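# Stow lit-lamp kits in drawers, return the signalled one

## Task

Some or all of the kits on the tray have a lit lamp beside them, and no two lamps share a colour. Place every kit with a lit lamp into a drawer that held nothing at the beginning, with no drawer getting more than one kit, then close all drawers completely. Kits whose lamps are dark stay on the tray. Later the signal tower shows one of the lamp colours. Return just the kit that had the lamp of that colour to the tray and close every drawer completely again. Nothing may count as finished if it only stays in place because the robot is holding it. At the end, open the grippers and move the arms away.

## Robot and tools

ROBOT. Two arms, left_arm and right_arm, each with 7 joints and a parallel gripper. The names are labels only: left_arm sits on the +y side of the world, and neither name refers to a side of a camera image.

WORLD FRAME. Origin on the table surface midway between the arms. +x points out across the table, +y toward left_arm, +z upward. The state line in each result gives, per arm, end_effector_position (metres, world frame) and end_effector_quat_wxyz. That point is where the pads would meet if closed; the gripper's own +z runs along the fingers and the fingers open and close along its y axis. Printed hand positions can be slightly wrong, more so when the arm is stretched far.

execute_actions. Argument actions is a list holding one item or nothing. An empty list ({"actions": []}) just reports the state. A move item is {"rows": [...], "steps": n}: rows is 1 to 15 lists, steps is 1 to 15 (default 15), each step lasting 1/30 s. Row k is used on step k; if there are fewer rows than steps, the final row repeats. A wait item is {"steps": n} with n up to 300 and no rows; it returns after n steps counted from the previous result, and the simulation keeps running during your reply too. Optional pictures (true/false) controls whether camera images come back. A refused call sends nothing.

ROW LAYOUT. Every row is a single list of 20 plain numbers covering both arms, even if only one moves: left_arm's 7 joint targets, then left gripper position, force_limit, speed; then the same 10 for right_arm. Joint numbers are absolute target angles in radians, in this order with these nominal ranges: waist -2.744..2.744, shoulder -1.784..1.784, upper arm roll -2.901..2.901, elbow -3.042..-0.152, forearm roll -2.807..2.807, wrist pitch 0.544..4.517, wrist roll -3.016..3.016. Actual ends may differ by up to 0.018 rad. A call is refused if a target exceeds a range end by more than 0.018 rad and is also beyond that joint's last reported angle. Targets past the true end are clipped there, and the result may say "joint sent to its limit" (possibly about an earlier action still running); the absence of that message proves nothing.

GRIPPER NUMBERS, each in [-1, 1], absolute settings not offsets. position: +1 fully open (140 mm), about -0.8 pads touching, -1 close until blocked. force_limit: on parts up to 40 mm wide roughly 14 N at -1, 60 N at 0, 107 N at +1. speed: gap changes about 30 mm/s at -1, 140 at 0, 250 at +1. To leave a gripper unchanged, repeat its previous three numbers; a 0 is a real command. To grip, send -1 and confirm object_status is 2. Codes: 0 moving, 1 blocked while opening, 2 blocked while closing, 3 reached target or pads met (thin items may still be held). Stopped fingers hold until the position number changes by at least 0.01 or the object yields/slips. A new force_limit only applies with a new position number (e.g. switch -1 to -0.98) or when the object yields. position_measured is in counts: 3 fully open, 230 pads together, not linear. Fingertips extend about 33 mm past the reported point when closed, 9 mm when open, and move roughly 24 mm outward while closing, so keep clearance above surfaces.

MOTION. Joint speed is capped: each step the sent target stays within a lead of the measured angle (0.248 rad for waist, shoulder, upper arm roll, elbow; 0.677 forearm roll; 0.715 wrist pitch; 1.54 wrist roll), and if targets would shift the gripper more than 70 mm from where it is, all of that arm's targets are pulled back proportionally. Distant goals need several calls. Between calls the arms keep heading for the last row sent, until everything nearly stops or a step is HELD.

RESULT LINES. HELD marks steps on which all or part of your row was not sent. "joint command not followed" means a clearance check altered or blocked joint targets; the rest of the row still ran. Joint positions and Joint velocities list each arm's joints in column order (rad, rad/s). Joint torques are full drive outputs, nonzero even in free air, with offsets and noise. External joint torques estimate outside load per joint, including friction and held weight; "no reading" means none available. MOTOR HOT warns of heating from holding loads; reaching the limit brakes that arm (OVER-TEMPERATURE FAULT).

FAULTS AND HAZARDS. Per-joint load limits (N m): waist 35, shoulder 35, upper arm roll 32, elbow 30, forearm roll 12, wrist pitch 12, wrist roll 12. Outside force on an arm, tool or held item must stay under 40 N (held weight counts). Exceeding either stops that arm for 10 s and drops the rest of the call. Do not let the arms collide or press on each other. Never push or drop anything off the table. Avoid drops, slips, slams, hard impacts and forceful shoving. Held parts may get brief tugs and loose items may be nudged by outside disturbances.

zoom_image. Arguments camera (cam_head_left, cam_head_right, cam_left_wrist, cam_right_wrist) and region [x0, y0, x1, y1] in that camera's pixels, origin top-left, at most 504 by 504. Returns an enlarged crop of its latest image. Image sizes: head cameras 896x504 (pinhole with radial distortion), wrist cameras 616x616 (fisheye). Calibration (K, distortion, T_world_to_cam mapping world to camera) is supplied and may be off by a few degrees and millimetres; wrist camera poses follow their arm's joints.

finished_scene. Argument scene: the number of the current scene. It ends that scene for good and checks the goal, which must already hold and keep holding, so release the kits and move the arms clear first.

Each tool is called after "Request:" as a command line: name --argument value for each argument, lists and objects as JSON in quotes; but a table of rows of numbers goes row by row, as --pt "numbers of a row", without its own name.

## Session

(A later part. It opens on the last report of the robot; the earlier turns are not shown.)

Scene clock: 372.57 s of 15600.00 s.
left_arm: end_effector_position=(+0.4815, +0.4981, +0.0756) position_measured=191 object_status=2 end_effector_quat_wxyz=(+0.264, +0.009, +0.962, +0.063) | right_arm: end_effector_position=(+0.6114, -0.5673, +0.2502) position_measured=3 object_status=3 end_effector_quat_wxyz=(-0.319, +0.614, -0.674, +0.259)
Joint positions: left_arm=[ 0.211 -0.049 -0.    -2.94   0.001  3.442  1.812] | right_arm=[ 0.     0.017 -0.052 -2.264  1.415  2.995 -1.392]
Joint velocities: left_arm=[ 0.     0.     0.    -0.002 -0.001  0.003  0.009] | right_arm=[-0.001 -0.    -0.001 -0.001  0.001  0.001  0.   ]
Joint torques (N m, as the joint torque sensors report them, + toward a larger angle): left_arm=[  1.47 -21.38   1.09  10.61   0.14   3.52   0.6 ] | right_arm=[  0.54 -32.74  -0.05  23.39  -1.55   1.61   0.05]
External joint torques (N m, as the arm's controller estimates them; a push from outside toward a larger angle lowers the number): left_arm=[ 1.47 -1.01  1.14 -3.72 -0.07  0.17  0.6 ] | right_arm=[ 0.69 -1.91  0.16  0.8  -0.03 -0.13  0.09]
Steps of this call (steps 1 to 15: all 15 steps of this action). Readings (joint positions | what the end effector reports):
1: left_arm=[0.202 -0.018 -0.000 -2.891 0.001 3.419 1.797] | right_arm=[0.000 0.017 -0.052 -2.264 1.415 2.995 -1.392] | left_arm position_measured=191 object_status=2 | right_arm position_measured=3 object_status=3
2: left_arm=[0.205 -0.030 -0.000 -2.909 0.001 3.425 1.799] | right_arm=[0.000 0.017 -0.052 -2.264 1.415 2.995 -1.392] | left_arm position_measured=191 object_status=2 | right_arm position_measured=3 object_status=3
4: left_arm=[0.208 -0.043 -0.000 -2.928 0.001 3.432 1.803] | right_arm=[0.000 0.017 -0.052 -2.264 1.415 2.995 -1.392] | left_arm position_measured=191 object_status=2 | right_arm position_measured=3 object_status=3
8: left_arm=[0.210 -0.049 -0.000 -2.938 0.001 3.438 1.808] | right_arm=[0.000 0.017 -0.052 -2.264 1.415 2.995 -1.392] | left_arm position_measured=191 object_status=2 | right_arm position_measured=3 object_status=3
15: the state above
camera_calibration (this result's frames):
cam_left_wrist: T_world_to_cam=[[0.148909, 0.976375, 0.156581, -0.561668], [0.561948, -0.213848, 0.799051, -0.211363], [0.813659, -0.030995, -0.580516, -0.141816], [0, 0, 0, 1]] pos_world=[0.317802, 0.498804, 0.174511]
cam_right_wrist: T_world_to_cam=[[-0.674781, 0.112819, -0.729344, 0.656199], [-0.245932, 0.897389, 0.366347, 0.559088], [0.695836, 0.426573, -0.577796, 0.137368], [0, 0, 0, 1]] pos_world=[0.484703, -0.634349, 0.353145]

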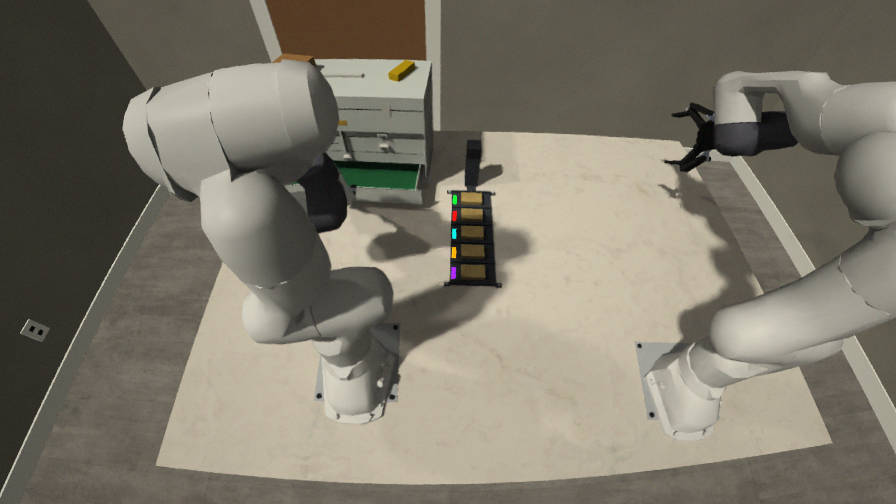

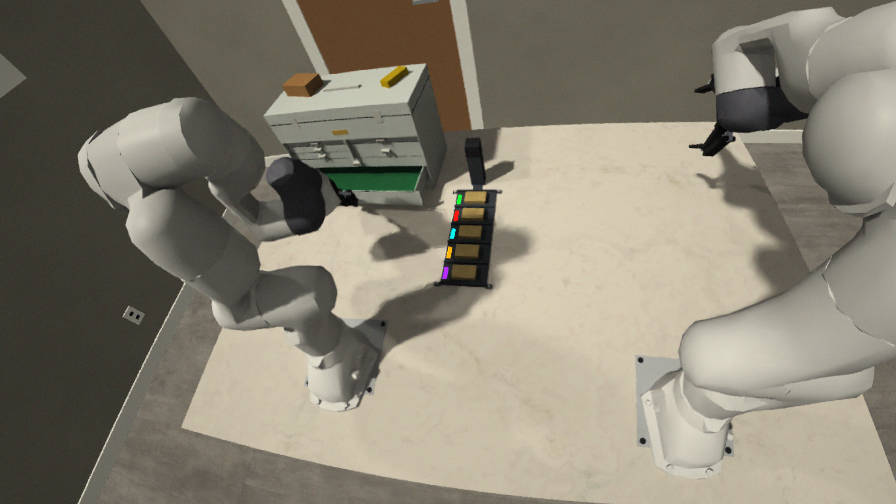

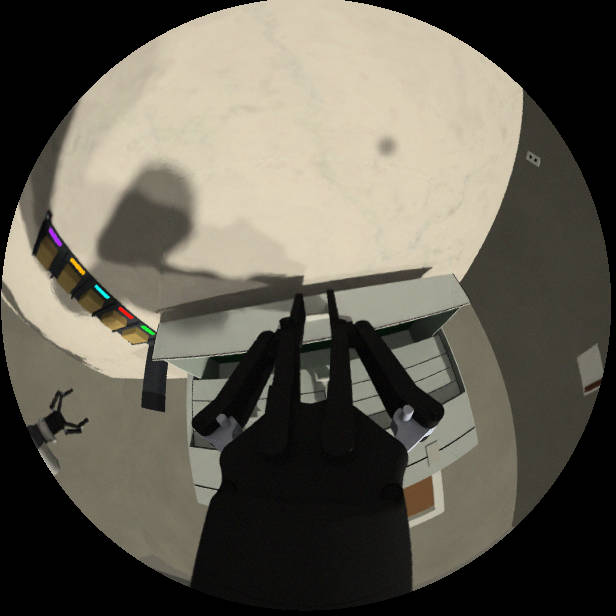

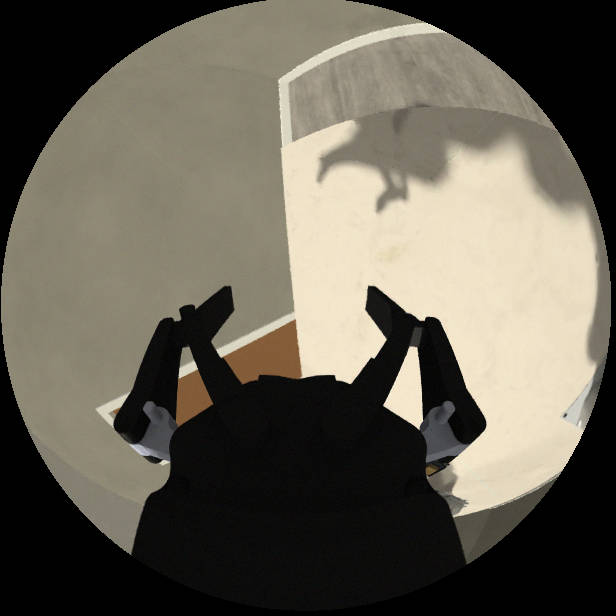

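Request:
execute_actions --actions '[{"rows":[[0.211,-0.049,0,-2.94,0,3.442,1.812,-0.2,0,0, 0.0,0.017,-0.05,-2.264,1.415,2.995,-1.392,1,0,0]],"steps":10}]' --pictures false

Request:
execute_actions --actions '[{"rows":[[0.211,-0.1,0,-2.94,0,3.3,1.812,-0.2,0,0, 0.0,0.017,-0.05,-2.264,1.415,2.995,-1.392,1,0,0]],"steps":12}]' --pictures false

Request:
execute_actions --actions '[{"rows":[[0.211,-0.28,0,-2.85,0,2.95,1.812,-0.2,0,0, 0.0,0.017,-0.05,-2.264,1.415,2.995,-1.392,1,0,0]],"steps":12}]' --pictures false

Request:
execute_actions --actions '[{"rows":[[0.15,-0.6,0,-2.85,0,2.95,1.6,0.5,0,0, 0.0,0.017,-0.05,-2.264,1.415,2.995,-1.392,1,0,0]],"steps":15}]' --pictures false

Request:
execute_actions --actions '[{"steps":15}]'

Scene clock: 397.90 s of 15600.00 s.
left_arm: end_effector_position=(+0.4815, +0.4982, +0.0757) position_measured=154 object_status=0 end_effector_quat_wxyz=(+0.265, +0.010, +0.962, +0.063) | right_arm: end_effector_position=(+0.6114, -0.5673, +0.2502) position_measured=3 object_status=3 end_effector_quat_wxyz=(-0.319, +0.614, -0.674, +0.259)
Joint positions: left_arm=[ 0.211 -0.049 -0.    -2.94   0.001  3.442  1.814] | right_arm=[ 0.     0.017 -0.052 -2.264  1.415  2.995 -1.392]
Joint velocities: left_arm=[ 0.     0.001 -0.    -0.001 -0.     0.     0.   ] | right_arm=[ 0.001 -0.    -0.002 -0.002 -0.001  0.001 -0.001]
Joint torques (N m, as the joint torque sensors report them, + toward a larger angle): left_arm=[ -0.87 -20.38   0.93  13.67   0.15   3.43  -0.04] | right_arm=[  0.04 -32.48  -0.6   23.07  -1.55   1.64  -0.01]
External joint torques (N m, as the arm's controller estimates them; a push from outside toward a larger angle lowers the number): left_arm=[-0.85 -0.15  1.   -0.53 -0.06  0.12 -0.04] | right_arm=[ 0.   -1.64 -0.58  0.44 -0.02 -0.08  0.04]
Steps of this call (steps 1 to 15: the robot went on to your last target; steps 16 to 90: nothing new was sent; then 22.00 s passed at rest; steps 91 to 100: all 10 steps of this action). Readings (joint positions | what the end effector reports):
91: left_arm=[0.211 -0.049 -0.000 -2.940 0.001 3.442 1.814] | right_arm=[0.000 0.017 -0.052 -2.264 1.415 2.995 -1.392] | left_arm position_measured=191 object_status=0 | right_arm position_measured=3 object_status=3
92: left_arm=[0.211 -0.049 -0.000 -2.940 0.001 3.442 1.814] | right_arm=[0.000 0.017 -0.052 -2.264 1.415 2.995 -1.392] | left_arm position_measured=190 object_status=0 | right_arm position_measured=3 object_status=3
94: left_arm=[0.211 -0.049 -0.000 -2.940 0.001 3.442 1.814] | right_arm=[0.000 0.017 -0.052 -2.264 1.415 2.995 -1.392] | left_arm position_measured=170 object_status=0 | right_arm position_measured=3 object_status=3
98: left_arm=[0.211 -0.049 -0.000 -2.940 0.001 3.442 1.814] | right_arm=[0.000 0.017 -0.052 -2.264 1.415 2.995 -1.392] | left_arm position_measured=154 object_status=0 | right_arm position_measured=3 object_status=3
100: the state above

Scene clock: 398.30 s of 15600.00 s.
left_arm: end_effector_position=(+0.4654, +0.4945, +0.0698) position_measured=154 object_status=3 end_effector_quat_wxyz=(+0.229, +0.010, +0.972, +0.055) | right_arm: end_effector_position=(+0.6114, -0.5673, +0.2502) position_measured=3 object_status=3 end_effector_quat_wxyz=(-0.319, +0.614, -0.674, +0.259)
Joint positions: left_arm=[ 0.211 -0.098 -0.    -2.94   0.001  3.317  1.814] | right_arm=[ 0.     0.017 -0.052 -2.264  1.415  2.995 -1.392]
Joint velocities: left_arm=[ 0.    -0.003 -0.001 -0.001 -0.001 -0.08  -0.001] | right_arm=[-0.001 -0.001  0.001 -0.001  0.001 -0.     0.   ]
Joint torques (N m, as the joint torque sensors report them, + toward a larger angle): left_arm=[ -0.04 -21.41   0.19  14.99   0.18   2.73  -0.03] | right_arm=[  0.4  -32.73  -0.23  22.85  -1.54   1.6    0.04]
External joint torques (N m, as the arm's controller estimates them; a push from outside toward a larger angle lowers the number): left_arm=[-0.05 -1.85  0.26 -0.22 -0.06 -0.57 -0.02] | right_arm=[ 0.37 -1.79 -0.2   0.19  0.   -0.13  0.09]
Steps of this call (steps 1 to 12: all 12 steps of this action). Readings (joint positions | what the end effector reports):
1: left_arm=[0.211 -0.059 -0.000 -2.941 0.001 3.419 1.814] | right_arm=[0.000 0.017 -0.052 -2.264 1.415 2.995 -1.392] | left_arm position_measured=154 object_status=0 | right_arm position_measured=3 object_status=3
2: left_arm=[0.211 -0.072 -0.000 -2.941 0.001 3.398 1.814] | right_arm=[0.000 0.017 -0.052 -2.264 1.415 2.995 -1.392] | left_arm position_measured=154 object_status=0 | right_arm position_measured=3 object_status=3
4: left_arm=[0.211 -0.089 -0.000 -2.940 0.001 3.368 1.814] | right_arm=[0.000 0.017 -0.052 -2.264 1.415 2.995 -1.392] | left_arm position_measured=154 object_status=3 | right_arm position_measured=3 object_status=3
8: left_arm=[0.211 -0.097 -0.000 -2.940 0.001 3.333 1.814] | right_arm=[0.000 0.017 -0.052 -2.264 1.415 2.995 -1.392] | left_arm position_measured=154 object_status=3 | right_arm position_measured=3 object_status=3
12: the state above

Scene clock: 398.70 s of 15600.00 s.
left_arm: end_effector_position=(+0.4772, +0.4973, +0.1257) position_measured=154 object_status=3 end_effector_quat_wxyz=(+0.202, +0.010, +0.978, +0.048) | right_arm: end_effector_position=(+0.6114, -0.5673, +0.2502) position_measured=3 object_status=3 end_effector_quat_wxyz=(-0.319, +0.614, -0.674, +0.259)
Joint positions: left_arm=[ 0.211 -0.278 -0.    -2.849  0.001  2.989  1.814] | right_arm=[ 0.     0.017 -0.052 -2.264  1.415  2.995 -1.392]
Joint velocities: left_arm=[ 0.    -0.001 -0.    -0.002  0.001 -0.214  0.   ] | right_arm=[ 0.001 -0.    -0.001 -0.001  0.001  0.001 -0.   ]
Joint torques (N m, as the joint torque sensors report them, + toward a larger angle): left_arm=[ -0.44 -18.92  -0.03  18.8    0.43   2.58   0.  ] | right_arm=[  0.37 -32.58   0.21  23.16  -1.54   1.61   0.07]
External joint torques (N m, as the arm's controller estimates them; a push from outside toward a larger angle lowers the number): left_arm=[-0.44 -0.95  0.22 -1.22 -0.03 -0.75  0.  ] | right_arm=[ 0.36 -1.65  0.27  0.5   0.   -0.12  0.11]
Steps of this call (steps 1 to 12: all 12 steps of this action). Readings (joint positions | what the end effector reports):
1: left_arm=[0.211 -0.128 -0.000 -2.930 0.001 3.250 1.814] | right_arm=[0.000 0.017 -0.052 -2.264 1.415 2.995 -1.392] | left_arm position_measured=154 object_status=3 | right_arm position_measured=3 object_status=3
2: left_arm=[0.211 -0.175 -0.000 -2.909 0.001 3.194 1.814] | right_arm=[0.000 0.017 -0.052 -2.264 1.415 2.995 -1.392] | left_arm position_measured=154 object_status=3 | right_arm position_measured=3 object_status=3
4: left_arm=[0.211 -0.242 -0.000 -2.868 0.001 3.118 1.814] | right_arm=[0.000 0.017 -0.052 -2.264 1.415 2.995 -1.392] | left_arm position_measured=154 object_status=3 | right_arm position_measured=3 object_status=3
8: left_arm=[0.211 -0.278 -0.000 -2.848 0.001 3.032 1.814] | right_arm=[0.000 0.017 -0.052 -2.264 1.415 2.995 -1.392] | left_arm position_measured=154 object_status=3 | right_arm position_measured=3 object_status=3
12: the state above

Scene clock: 399.20 s of 15600.00 s.
left_arm: end_effector_position=(+0.5179, +0.4768, +0.2794) position_measured=66 object_status=0 end_effector_quat_wxyz=(+0.344, -0.038, +0.937, +0.044) | right_arm: end_effector_position=(+0.6114, -0.5673, +0.2502) position_measured=3 object_status=3 end_effector_quat_wxyz=(-0.319, +0.614, -0.674, +0.259)
Joint positions: left_arm=[ 0.153 -0.598  0.001 -2.847  0.001  2.959  1.657] | right_arm=[ 0.     0.017 -0.052 -2.264  1.415  2.995 -1.392]
Joint velocities: left_arm=[-0.003  0.002 -0.    -0.019 -0.001 -0.029 -0.167] | right_arm=[ 0.    -0.001 -0.     0.     0.001  0.    -0.001]
Joint torques (N m, as the joint torque sensors report them, + toward a larger angle): left_arm=[ -2.24 -11.35  -0.78  22.57   0.55   2.98  -0.34] | right_arm=[ -0.18 -32.75   0.03  23.08  -1.56   1.63   0.03]
External joint torques (N m, as the arm's controller estimates them; a push from outside toward a larger angle lowers the number): left_arm=[-2.22 -0.75 -0.22 -1.2  -0.1  -0.46 -0.33] | right_arm=[-0.23 -1.68  0.05  0.3  -0.02 -0.1   0.07]
Steps of this call (steps 1 to 15: all 15 steps of this action). Readings (joint positions | what the end effector reports):
1: left_arm=[0.204 -0.303 0.001 -2.857 0.001 2.981 1.803] | right_arm=[0.000 0.017 -0.052 -2.264 1.415 2.995 -1.392] | left_arm position_measured=154 object_status=0 | right_arm position_measured=3 object_status=3
2: left_arm=[0.195 -0.344 0.001 -2.860 0.001 2.976 1.792] | right_arm=[0.000 0.017 -0.052 -2.264 1.415 2.995 -1.392] | left_arm position_measured=148 object_status=0 | right_arm position_measured=3 object_status=3
4: left_arm=[0.180 -0.429 0.001 -2.858 0.001 2.972 1.771] | right_arm=[0.000 0.017 -0.052 -2.264 1.415 2.995 -1.392] | left_arm position_measured=133 object_status=0 | right_arm position_measured=3 object_status=3
8: left_arm=[0.158 -0.571 0.001 -2.846 0.001 2.966 1.716] | right_arm=[0.000 0.017 -0.052 -2.264 1.415 2.995 -1.392] | left_arm position_measured=102 object_status=0 | right_arm position_measured=3 object_status=3
15: the state above

Scene clock: 399.70 s of 15600.00 s.
left_arm: end_effector_position=(+0.5167, +0.4765, +0.2776) position_measured=66 object_status=3 end_effector_quat_wxyz=(+0.343, -0.057, +0.937, +0.037) | right_arm: end_effector_position=(+0.6114, -0.5673, +0.2502) position_measured=3 object_status=3 end_effector_quat_wxyz=(-0.319, +0.614, -0.674, +0.259)
Joint positions: left_arm=[ 0.153 -0.598  0.001 -2.849  0.001  2.954  1.617] | right_arm=[ 0.     0.017 -0.052 -2.264  1.415  2.995 -1.392]
Joint velocities: left_arm=[ 0.    -0.001 -0.001  0.     0.003 -0.002 -0.032] | right_arm=[-0.001  0.    -0.001  0.     0.001  0.001 -0.001]
Joint torques (N m, as the joint torque sensors report them, + toward a larger angle): left_arm=[ -1.94 -11.21  -1.14  22.3    0.5    2.9   -0.29] | right_arm=[  0.13 -32.99   0.04  23.33  -1.55   1.64   0.03]
External joint torques (N m, as the arm's controller estimates them; a push from outside toward a larger angle lowers the number): left_arm=[-1.92 -0.63 -0.56 -1.27 -0.15 -0.5  -0.27] | right_arm=[ 0.32 -2.04  0.29  0.64 -0.03 -0.11  0.08]
Steps of this call (steps 1 to 15: the robot went on to your last target). Readings (joint positions | what the end effector reports):
1: left_arm=[0.153 -0.598 0.001 -2.848 0.001 2.958 1.652] | right_arm=[0.000 0.017 -0.052 -2.264 1.415 2.995 -1.392] | left_arm position_measured=66 object_status=0 | right_arm position_measured=3 object_status=3
2: left_arm=[0.153 -0.598 0.001 -2.848 0.001 2.957 1.647] | right_arm=[0.000 0.017 -0.052 -2.264 1.415 2.995 -1.392] | left_arm position_measured=66 object_status=0 | right_arm position_measured=3 object_status=3
4: left_arm=[0.153 -0.598 0.001 -2.848 0.001 2.956 1.639] | right_arm=[0.000 0.017 -0.052 -2.264 1.415 2.995 -1.392] | left_arm position_measured=66 object_status=3 | right_arm position_measured=3 object_status=3
8: left_arm=[0.153 -0.598 0.001 -2.848 0.001 2.955 1.628] | right_arm=[0.000 0.017 -0.052 -2.264 1.415 2.995 -1.392] | left_arm position_measured=66 object_status=3 | right_arm position_measured=3 object_status=3
15: the state above
camera_calibration (this result's frames):
cam_left_wrist: T_world_to_cam=[[0.025943, 0.99566, 0.0893796, -0.504484], [0.430866, -0.0918155, 0.897733, -0.414948], [0.902043, 0.0152208, -0.431378, -0.163025], [0, 0, 0, 1]] pos_world=[0.338931, 0.466677, 0.347278]
cam_right_wrist: T_world_to_cam=[[-0.674782, 0.112819, -0.729343, 0.656198], [-0.245932, 0.897389, 0.366347, 0.559088], [0.695836, 0.426573, -0.577796, 0.137368], [0, 0, 0, 1]] pos_world=[0.484703, -0.634349, 0.353145]

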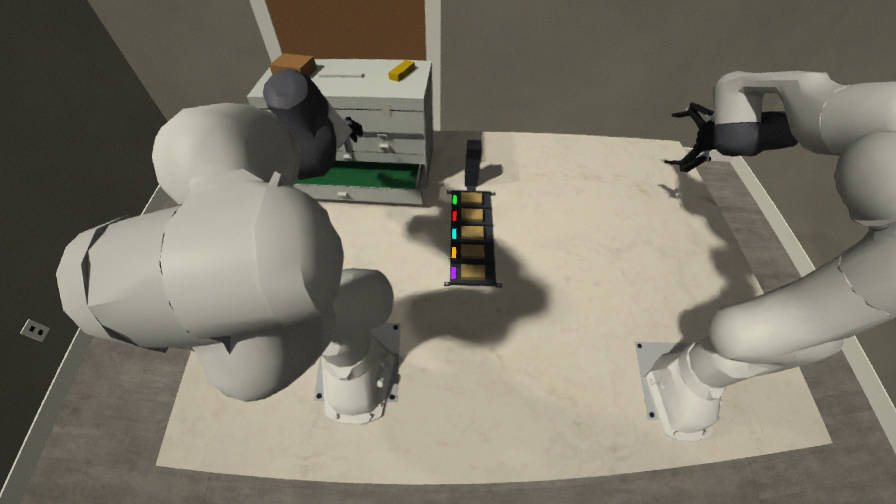

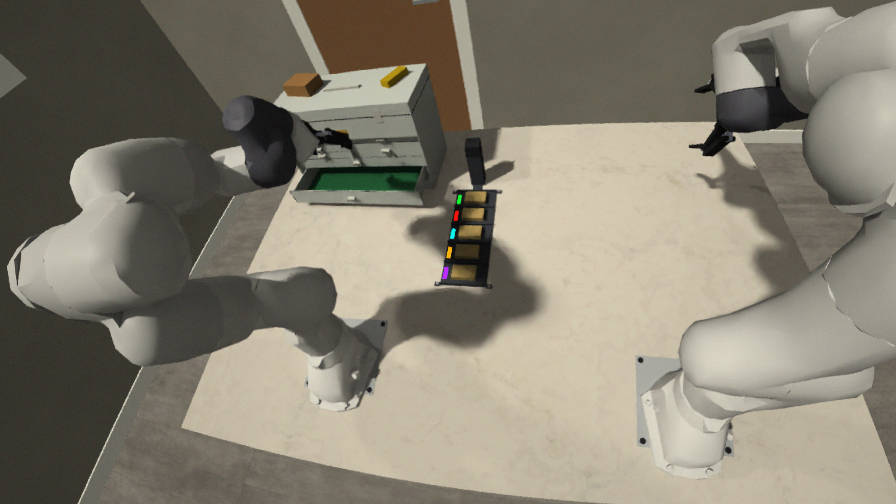

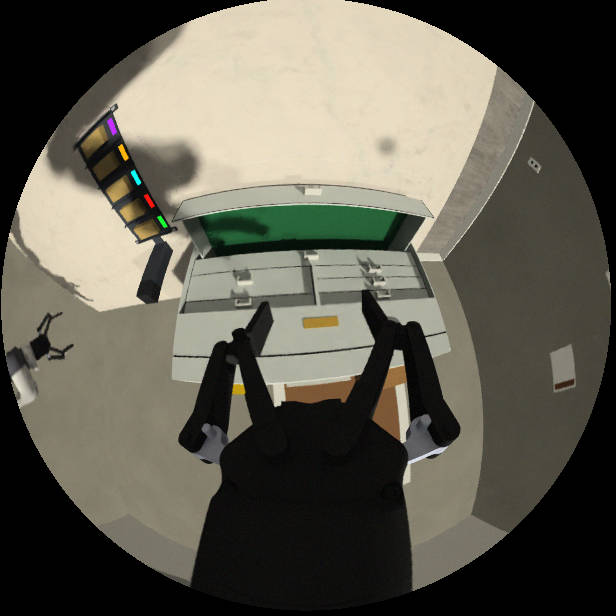

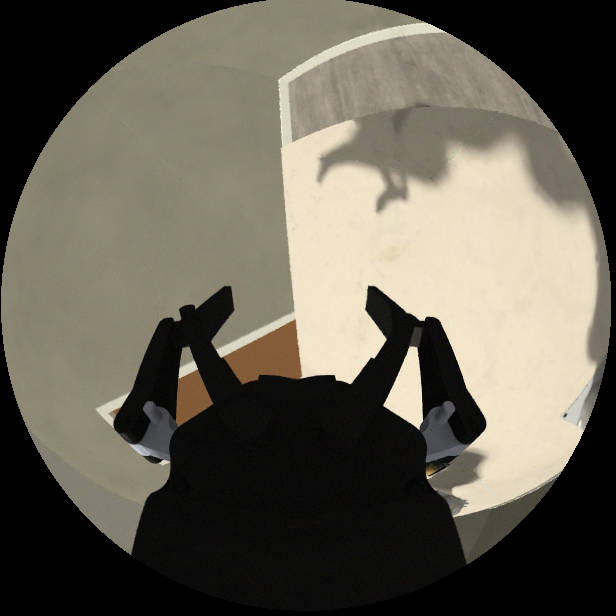

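Request:
execute_actions --actions '[{"rows":[[-0.2,-0.5,0,-2.6,0,2.4,1.3,0.5,0,0, 0.0,0.017,-0.05,-2.264,1.415,2.995,-1.392,1,0,0]],"steps":15}]' --pictures false

Request:
execute_actions --actions '[{"rows":[[-0.7023,-0.2385,0,-2.39,0,2.151,0.8685,0.5,0,0, 0.0,0.017,-0.05,-2.264,1.415,2.995,-1.392,1,0,0]],"steps":15}]' --pictures false

Request:
execute_actions --actions '[{"steps":30}]'

Scene clock: 420.57 s of 15600.00 s.
left_arm: end_effector_position=(+0.4886, +0.3014, +0.2591) position_measured=66 object_status=3 end_effector_quat_wxyz=(+0.175, +0.001, +0.984, -0.032) | right_arm: end_effector_position=(+0.6114, -0.5673, +0.2502) position_measured=3 object_status=3 end_effector_quat_wxyz=(-0.319, +0.614, -0.674, +0.259)
Joint positions: left_arm=[-0.196 -0.503 -0.003 -2.603 -0.002  2.458  1.389] | right_arm=[ 0.     0.017 -0.052 -2.264  1.415  2.995 -1.392]
Joint velocities: left_arm=[-0.023  0.014  0.     0.015  0.001 -0.327 -0.271] | right_arm=[-0.001 -0.001 -0.    -0.    -0.     0.001  0.001]
Joint torques (N m, as the joint torque sensors report them, + toward a larger angle): left_arm=[ -2.16 -12.83   1.3   24.44   1.31   2.54  -0.26] | right_arm=[ -0.06 -33.15  -0.02  22.96  -1.53   1.65  -0.01]
External joint torques (N m, as the arm's controller estimates them; a push from outside toward a larger angle lowers the number): left_arm=[-2.46  2.18  1.32 -0.24  0.62 -0.72 -0.25] | right_arm=[-0.02 -2.29  0.08  0.33  0.   -0.08  0.03]
Steps of this call (steps 1 to 15: the robot went on to your last target; steps 16 to 90: nothing new was sent; then 17.37 s passed at rest; steps 91 to 105: all 15 steps of this action). Readings (joint positions | what the end effector reports):
91: left_arm=[0.125 -0.585 0.010 -2.820 -0.001 2.904 1.592] | right_arm=[0.000 0.017 -0.052 -2.264 1.415 2.995 -1.392] | left_arm position_measured=66 object_status=3 | right_arm position_measured=3 object_status=3
92: left_arm=[0.086 -0.569 0.010 -2.783 -0.002 2.857 1.577] | right_arm=[0.000 0.017 -0.052 -2.264 1.415 2.995 -1.392] | left_arm position_measured=66 object_status=3 | right_arm position_measured=3 object_status=3
94: left_arm=[0.007 -0.548 0.009 -2.724 -0.002 2.780 1.550] | right_arm=[0.000 0.017 -0.052 -2.264 1.415 2.995 -1.392] | left_arm position_measured=66 object_status=3 | right_arm position_measured=3 object_status=3
98: left_arm=[-0.132 -0.518 0.003 -2.638 -0.002 2.619 1.484] | right_arm=[0.000 0.017 -0.052 -2.264 1.415 2.995 -1.392] | left_arm position_measured=66 object_status=3 | right_arm position_measured=3 object_status=3
105: the state above

Scene clock: 421.07 s of 15600.00 s.
left_arm: end_effector_position=(+0.3744, +0.0913, +0.2025) position_measured=66 object_status=3 end_effector_quat_wxyz=(+0.017, +0.078, +0.997, -0.012) | right_arm: end_effector_position=(+0.6114, -0.5673, +0.2502) position_measured=3 object_status=3 end_effector_quat_wxyz=(-0.319, +0.614, -0.674, +0.259)
Joint positions: left_arm=[-0.694 -0.242 -0.007 -2.396 -0.002  2.195  1.04 ] | right_arm=[ 0.     0.017 -0.052 -2.264  1.415  2.995 -1.392]
Joint velocities: left_arm=[-0.161  0.047  0.     0.036 -0.001 -0.248 -0.546] | right_arm=[ 0.002 -0.001  0.001  0.001  0.001 -0.    -0.   ]
Joint torques (N m, as the joint torque sensors report them, + toward a larger angle): left_arm=[  2.45 -22.37   4.45  24.5    1.37   2.08  -0.3 ] | right_arm=[  0.48 -32.9    0.19  22.74  -1.55   1.6    0.06]
External joint torques (N m, as the arm's controller estimates them; a push from outside toward a larger angle lowers the number): left_arm=[-2.05  1.79 -1.17  0.51  0.63 -0.61 -0.31] | right_arm=[ 0.4  -1.9   0.17 -0.02  0.   -0.12  0.1 ]
Steps of this call (steps 1 to 15: all 15 steps of this action). Readings (joint positions | what the end effector reports):
1: left_arm=[-0.223 -0.476 0.008 -2.574 -0.002 2.429 1.362] | right_arm=[0.000 0.017 -0.052 -2.264 1.415 2.995 -1.392] | left_arm position_measured=66 object_status=3 | right_arm position_measured=3 object_status=3
2: left_arm=[-0.260 -0.438 0.010 -2.540 -0.002 2.406 1.337] | right_arm=[0.000 0.017 -0.052 -2.264 1.415 2.995 -1.392] | left_arm position_measured=66 object_status=3 | right_arm position_measured=3 object_status=3
4: left_arm=[-0.337 -0.376 0.010 -2.492 -0.002 2.364 1.291] | right_arm=[0.000 0.017 -0.052 -2.264 1.415 2.995 -1.392] | left_arm position_measured=66 object_status=3 | right_arm position_measured=3 object_status=3
8: left_arm=[-0.500 -0.299 0.008 -2.439 -0.002 2.297 1.208] | right_arm=[0.000 0.017 -0.052 -2.264 1.415 2.995 -1.392] | left_arm position_measured=66 object_status=3 | right_arm position_measured=3 object_status=3
15: the state above

Scene clock: 422.07 s of 15600.00 s.
left_arm: end_effector_position=(+0.3655, +0.0979, +0.1998) position_measured=66 object_status=3 end_effector_quat_wxyz=(+0.001, -0.001, +1.000, -0.002) | right_arm: end_effector_position=(+0.6114, -0.5673, +0.2502) position_measured=3 object_status=3 end_effector_quat_wxyz=(-0.319, +0.614, -0.674, +0.259)
Joint positions: left_arm=[-0.7   -0.24  -0.003 -2.392 -0.002  2.155  0.881] | right_arm=[ 0.     0.017 -0.052 -2.264  1.415  2.995 -1.392]
Joint velocities: left_arm=[-0.     0.001  0.001  0.001  0.    -0.001 -0.021] | right_arm=[-0.    -0.001  0.001 -0.     0.001 -0.     0.002]
Joint torques (N m, as the joint torque sensors report them, + toward a larger angle): left_arm=[ -1.66 -20.23   1.76  23.3    1.43   2.    -0.36] | right_arm=[  0.26 -32.43   0.05  22.99  -1.56   1.68   0.08]
External joint torques (N m, as the arm's controller estimates them; a push from outside toward a larger angle lowers the number): left_arm=[-1.68  2.52  1.93 -0.08  0.77 -0.46 -0.36] | right_arm=[ 0.21 -1.48  0.07  0.31 -0.03 -0.04  0.12]
Steps of this call (steps 1 to 30: the robot went on to your last target). Readings (joint positions | what the end effector reports):
1: left_arm=[-0.698 -0.241 -0.007 -2.395 -0.002 2.188 1.023] | right_arm=[0.000 0.017 -0.052 -2.264 1.415 2.995 -1.392] | left_arm position_measured=66 object_status=3 | right_arm position_measured=3 object_status=3
2: left_arm=[-0.699 -0.241 -0.007 -2.394 -0.002 2.182 1.008] | right_arm=[0.000 0.017 -0.052 -2.264 1.415 2.995 -1.392] | left_arm position_measured=66 object_status=3 | right_arm position_measured=3 object_status=3
4: left_arm=[-0.700 -0.240 -0.005 -2.393 -0.002 2.173 0.982] | right_arm=[0.000 0.017 -0.052 -2.264 1.415 2.995 -1.392] | left_arm position_measured=66 object_status=3 | right_arm position_measured=3 object_status=3
8: left_arm=[-0.700 -0.240 -0.003 -2.392 -0.002 2.163 0.944] | right_arm=[0.000 0.017 -0.052 -2.264 1.415 2.995 -1.392] | left_arm position_measured=66 object_status=3 | right_arm position_measured=3 object_status=3
30: the state above
camera_calibration (this result's frames):
cam_left_wrist: T_world_to_cam=[[0.156734, 0.985888, -0.0588151, -0.133831], [0.898903, -0.117727, 0.422036, -0.38827], [0.409156, -0.119016, -0.904669, 0.233473], [0, 0, 0, 1]] pos_world=[0.274466, 0.11402, 0.367208]
cam_right_wrist: T_world_to_cam=[[-0.674781, 0.112819, -0.729344, 0.656198], [-0.245932, 0.897389, 0.366347, 0.559088], [0.695836, 0.426573, -0.577796, 0.137368], [0, 0, 0, 1]] pos_world=[0.484703, -0.634348, 0.353145]

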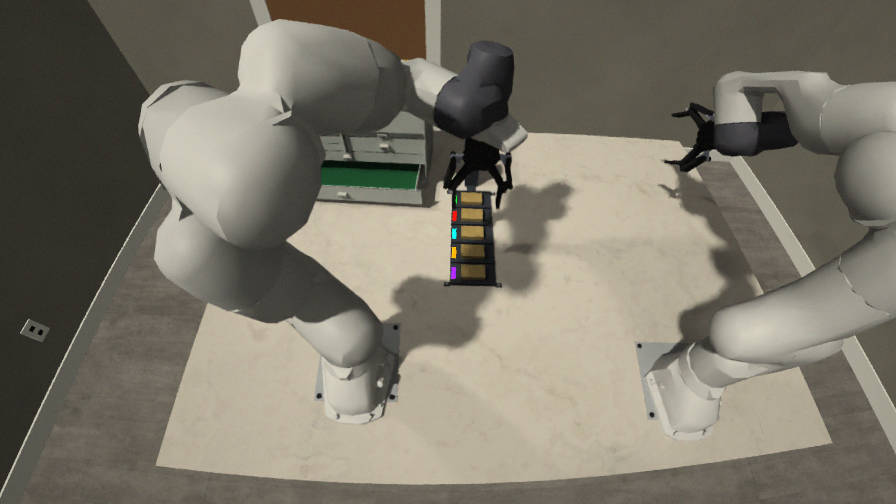

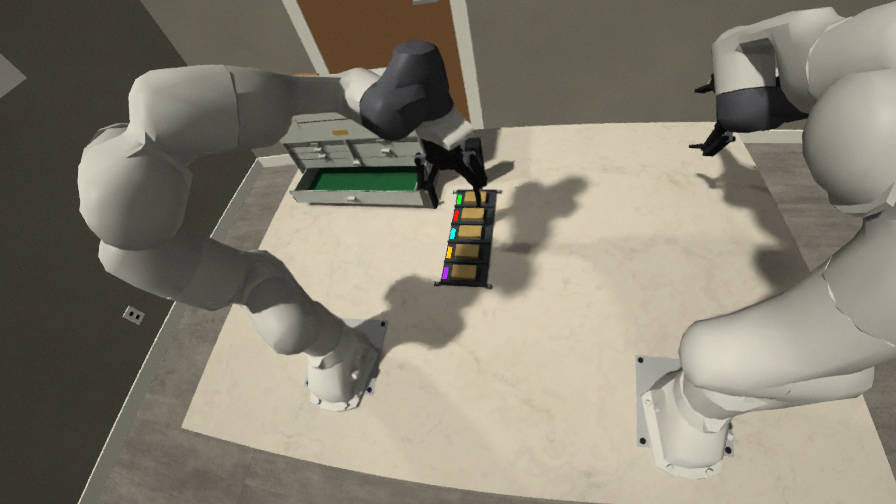

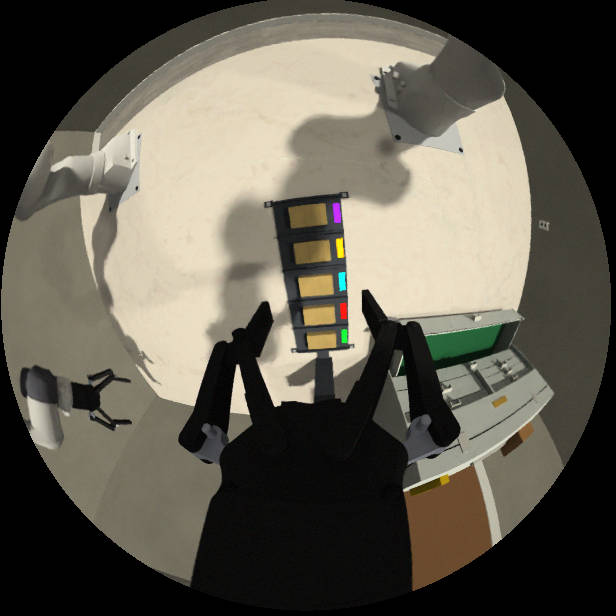

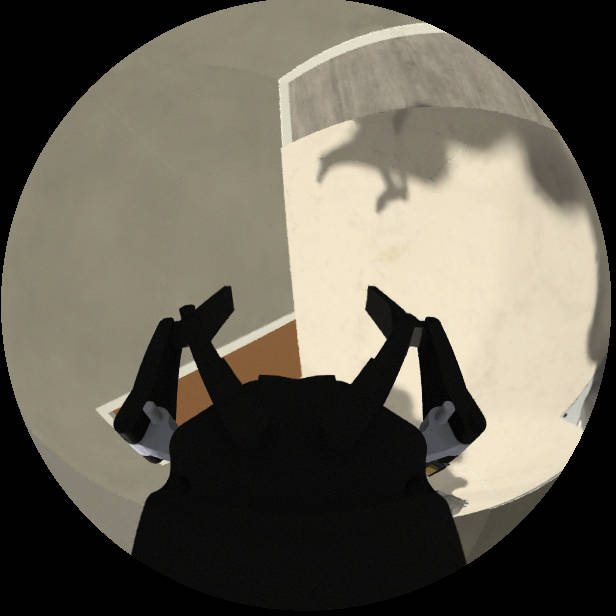

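Request:
zoom_image --camera "cam_left_wrist" --region '[230, 180, 400, 370]'

Region (230, 180, 400, 370) of cam_left_wrist's 616x616 image, scaled by 2.653, with more detail than that image has; it fills the left 451 columns of this view, and the rest is white.

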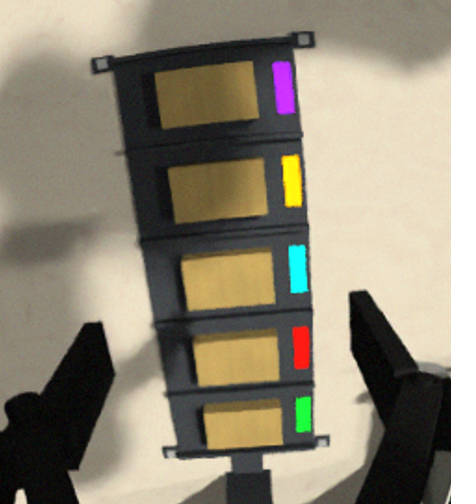

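Request:
execute_actions --actions '[{"rows":[[-0.6675,0.0508,0,-2.443,0,2.494,0.944,0.25,0,0, 0.0,0.017,-0.05,-2.264,1.415,2.995,-1.392,1,0,0]],"steps":15}]' --pictures false

Request:
execute_actions --actions '[{"steps":25}]'

Request:
zoom_image --camera "cam_left_wrist" --region '[210, 200, 410, 400]'

Scene clock: 467.90 s of 15600.00 s.
left_arm: end_effector_position=(+0.3843, +0.1010, +0.0656) position_measured=98 object_status=3 end_effector_quat_wxyz=(-0.013, +0.004, +1.000, +0.009) | right_arm: end_effector_position=(+0.6114, -0.5673, +0.2502) position_measured=3 object_status=3 end_effector_quat_wxyz=(-0.319, +0.614, -0.674, +0.259)
Joint positions: left_arm=[-0.67   0.053 -0.002 -2.445 -0.002  2.465  0.923] | right_arm=[ 0.     0.017 -0.052 -2.264  1.415  2.995 -1.392]
Joint velocities: left_arm=[-0.001 -0.006 -0.001  0.016  0.001  0.152  0.046] | right_arm=[ 0.    -0.002 -0.     0.002 -0.001  0.     0.   ]
Joint torques (N m, as the joint torque sensors report them, + toward a larger angle): left_arm=[  1.16 -30.01   0.63  20.02   1.22   3.11   0.55] | right_arm=[  0.17 -32.49   0.18  23.36  -1.52   1.62   0.03]
External joint torques (N m, as the arm's controller estimates them; a push from outside toward a larger angle lowers the number): left_arm=[ 1.14 -1.11  0.57  0.78  0.75  0.88  0.55] | right_arm=[ 0.12 -1.4   0.2   0.57  0.02 -0.11  0.07]
Steps of this call (steps 1 to 15: the robot went on to your last target; steps 16 to 90: nothing new was sent; then 42.33 s passed at rest; steps 91 to 105: all 15 steps of this action). Readings (joint positions | what the end effector reports):
91: left_arm=[-0.697 -0.220 -0.003 -2.390 -0.002 2.190 0.878] | right_arm=[0.000 0.017 -0.052 -2.264 1.415 2.995 -1.392] | left_arm position_measured=66 object_status=0 | right_arm position_measured=3 object_status=3
92: left_arm=[-0.692 -0.180 -0.003 -2.391 -0.002 2.225 0.882] | right_arm=[0.000 0.017 -0.052 -2.264 1.415 2.995 -1.392] | left_arm position_measured=73 object_status=0 | right_arm position_measured=3 object_status=3
94: left_arm=[-0.684 -0.091 -0.003 -2.406 -0.002 2.289 0.889] | right_arm=[0.000 0.017 -0.052 -2.264 1.415 2.995 -1.392] | left_arm position_measured=88 object_status=0 | right_arm position_measured=3 object_status=3
98: left_arm=[-0.672 0.039 -0.002 -2.445 -0.002 2.395 0.906] | right_arm=[0.000 0.017 -0.052 -2.264 1.415 2.995 -1.392] | left_arm position_measured=98 object_status=0 | right_arm position_measured=3 object_status=3
105: the state above

Scene clock: 468.73 s of 15600.00 s.
left_arm: end_effector_position=(+0.3908, +0.0961, +0.0678) position_measured=98 object_status=3 end_effector_quat_wxyz=(-0.003, +0.011, +1.000, +0.002) | right_arm: end_effector_position=(+0.6114, -0.5673, +0.2502) position_measured=3 object_status=3 end_effector_quat_wxyz=(-0.319, +0.614, -0.674, +0.259)
Joint positions: left_arm=[-0.67   0.052 -0.002 -2.444 -0.002  2.49   0.936] | right_arm=[ 0.     0.017 -0.052 -2.264  1.415  2.995 -1.392]
Joint velocities: left_arm=[-0.001  0.002  0.001  0.001  0.001  0.001  0.002] | right_arm=[ 0.     0.001 -0.001  0.001 -0.     0.001  0.001]
Joint torques (N m, as the joint torque sensors report them, + toward a larger angle): left_arm=[  1.46 -30.52   1.48  20.67   1.2    3.36   0.46] | right_arm=[  0.51 -32.63   0.17  23.29  -1.54   1.67   0.06]
External joint torques (N m, as the arm's controller estimates them; a push from outside toward a larger angle lowers the number): left_arm=[ 1.57 -1.19  1.53  0.85  0.71  0.94  0.46] | right_arm=[ 0.49 -1.76  0.22  0.65 -0.01 -0.05  0.11]
Steps of this call (steps 1 to 25: the robot went on to your last target). Readings (joint positions | what the end effector reports):
1: left_arm=[-0.670 0.052 -0.002 -2.444 -0.002 2.470 0.924] | right_arm=[0.000 0.017 -0.052 -2.264 1.415 2.995 -1.392] | left_arm position_measured=98 object_status=3 | right_arm position_measured=3 object_status=3
2: left_arm=[-0.670 0.052 -0.002 -2.444 -0.002 2.474 0.926] | right_arm=[0.000 0.017 -0.052 -2.264 1.415 2.995 -1.392] | left_arm position_measured=98 object_status=3 | right_arm position_measured=3 object_status=3
4: left_arm=[-0.670 0.052 -0.002 -2.444 -0.002 2.479 0.928] | right_arm=[0.000 0.017 -0.052 -2.264 1.415 2.995 -1.392] | left_arm position_measured=98 object_status=3 | right_arm position_measured=3 object_status=3
8: left_arm=[-0.670 0.052 -0.002 -2.444 -0.002 2.485 0.931] | right_arm=[0.000 0.017 -0.052 -2.264 1.415 2.995 -1.392] | left_arm position_measured=98 object_status=3 | right_arm position_measured=3 object_status=3
25: the state above
camera_calibration (this result's frames):
cam_left_wrist: T_world_to_cam=[[0.18003, 0.98219, -0.053775, -0.152837], [0.89948, -0.142249, 0.413161, -0.352752], [0.398153, -0.122751, -0.909069, 0.108467], [0, 0, 0, 1]] pos_world=[0.301622, 0.113251, 0.236129]
cam_right_wrist: T_world_to_cam=[[-0.674781, 0.112819, -0.729343, 0.656199], [-0.245932, 0.897389, 0.366347, 0.559088], [0.695836, 0.426573, -0.577796, 0.137368], [0, 0, 0, 1]] pos_world=[0.484703, -0.634349, 0.353145]

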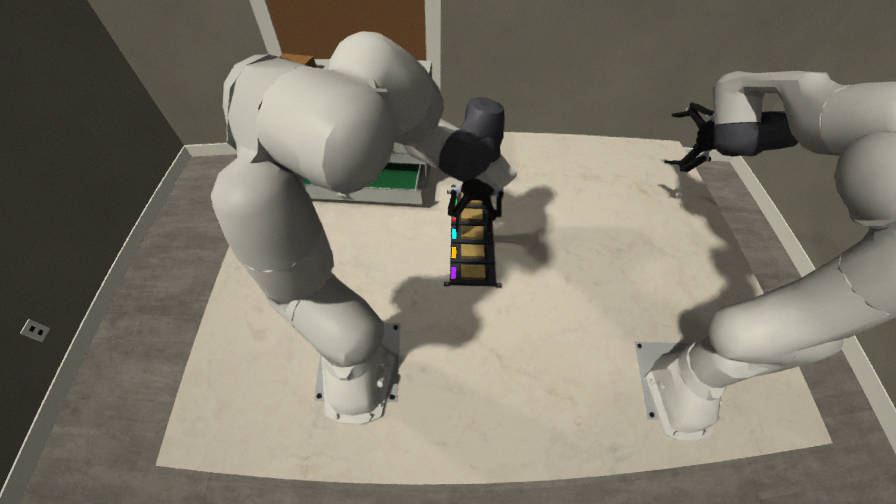

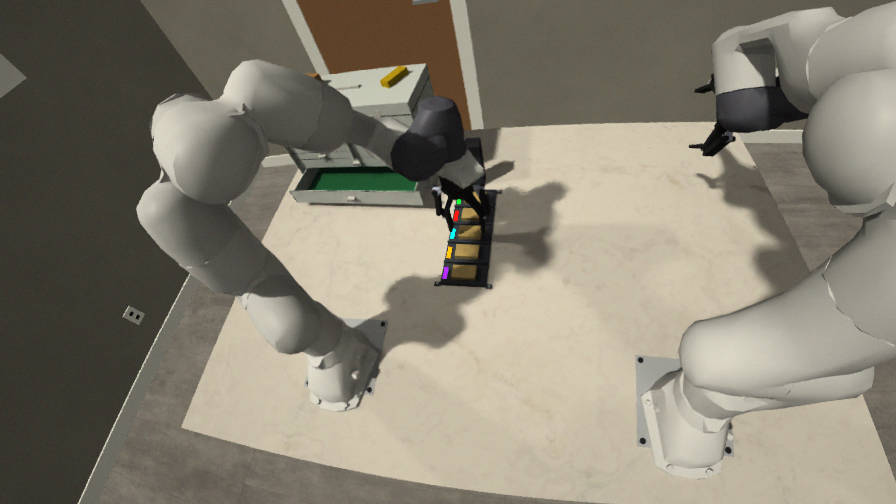

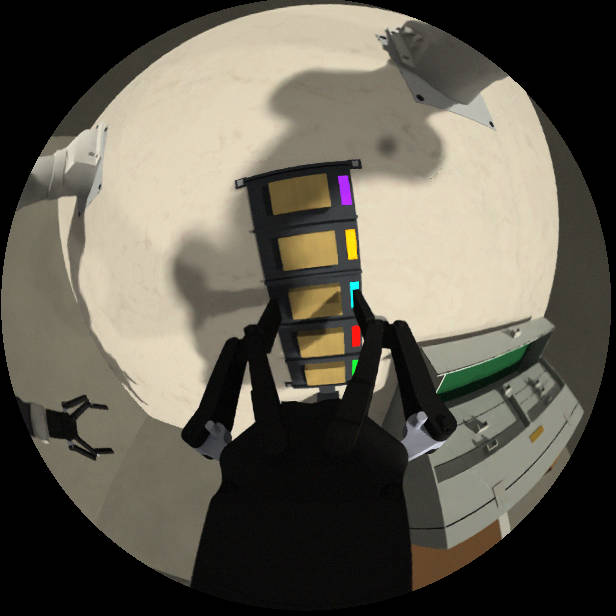

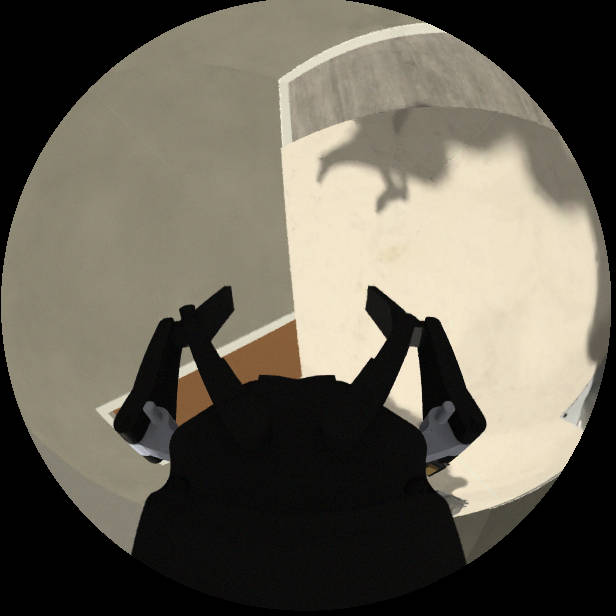

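Region (210, 200, 410, 400) of cam_left_wrist's 616x616 image, scaled by 2.520, with more detail than that image has.

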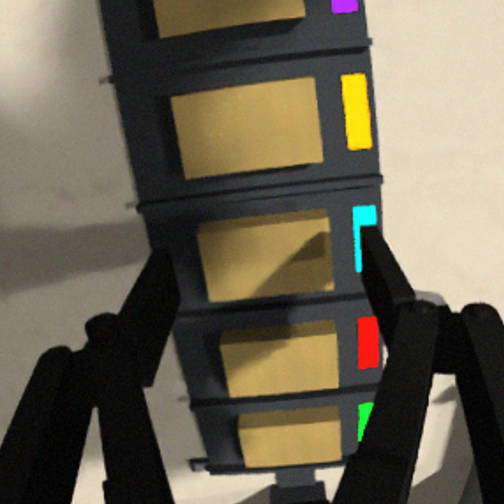

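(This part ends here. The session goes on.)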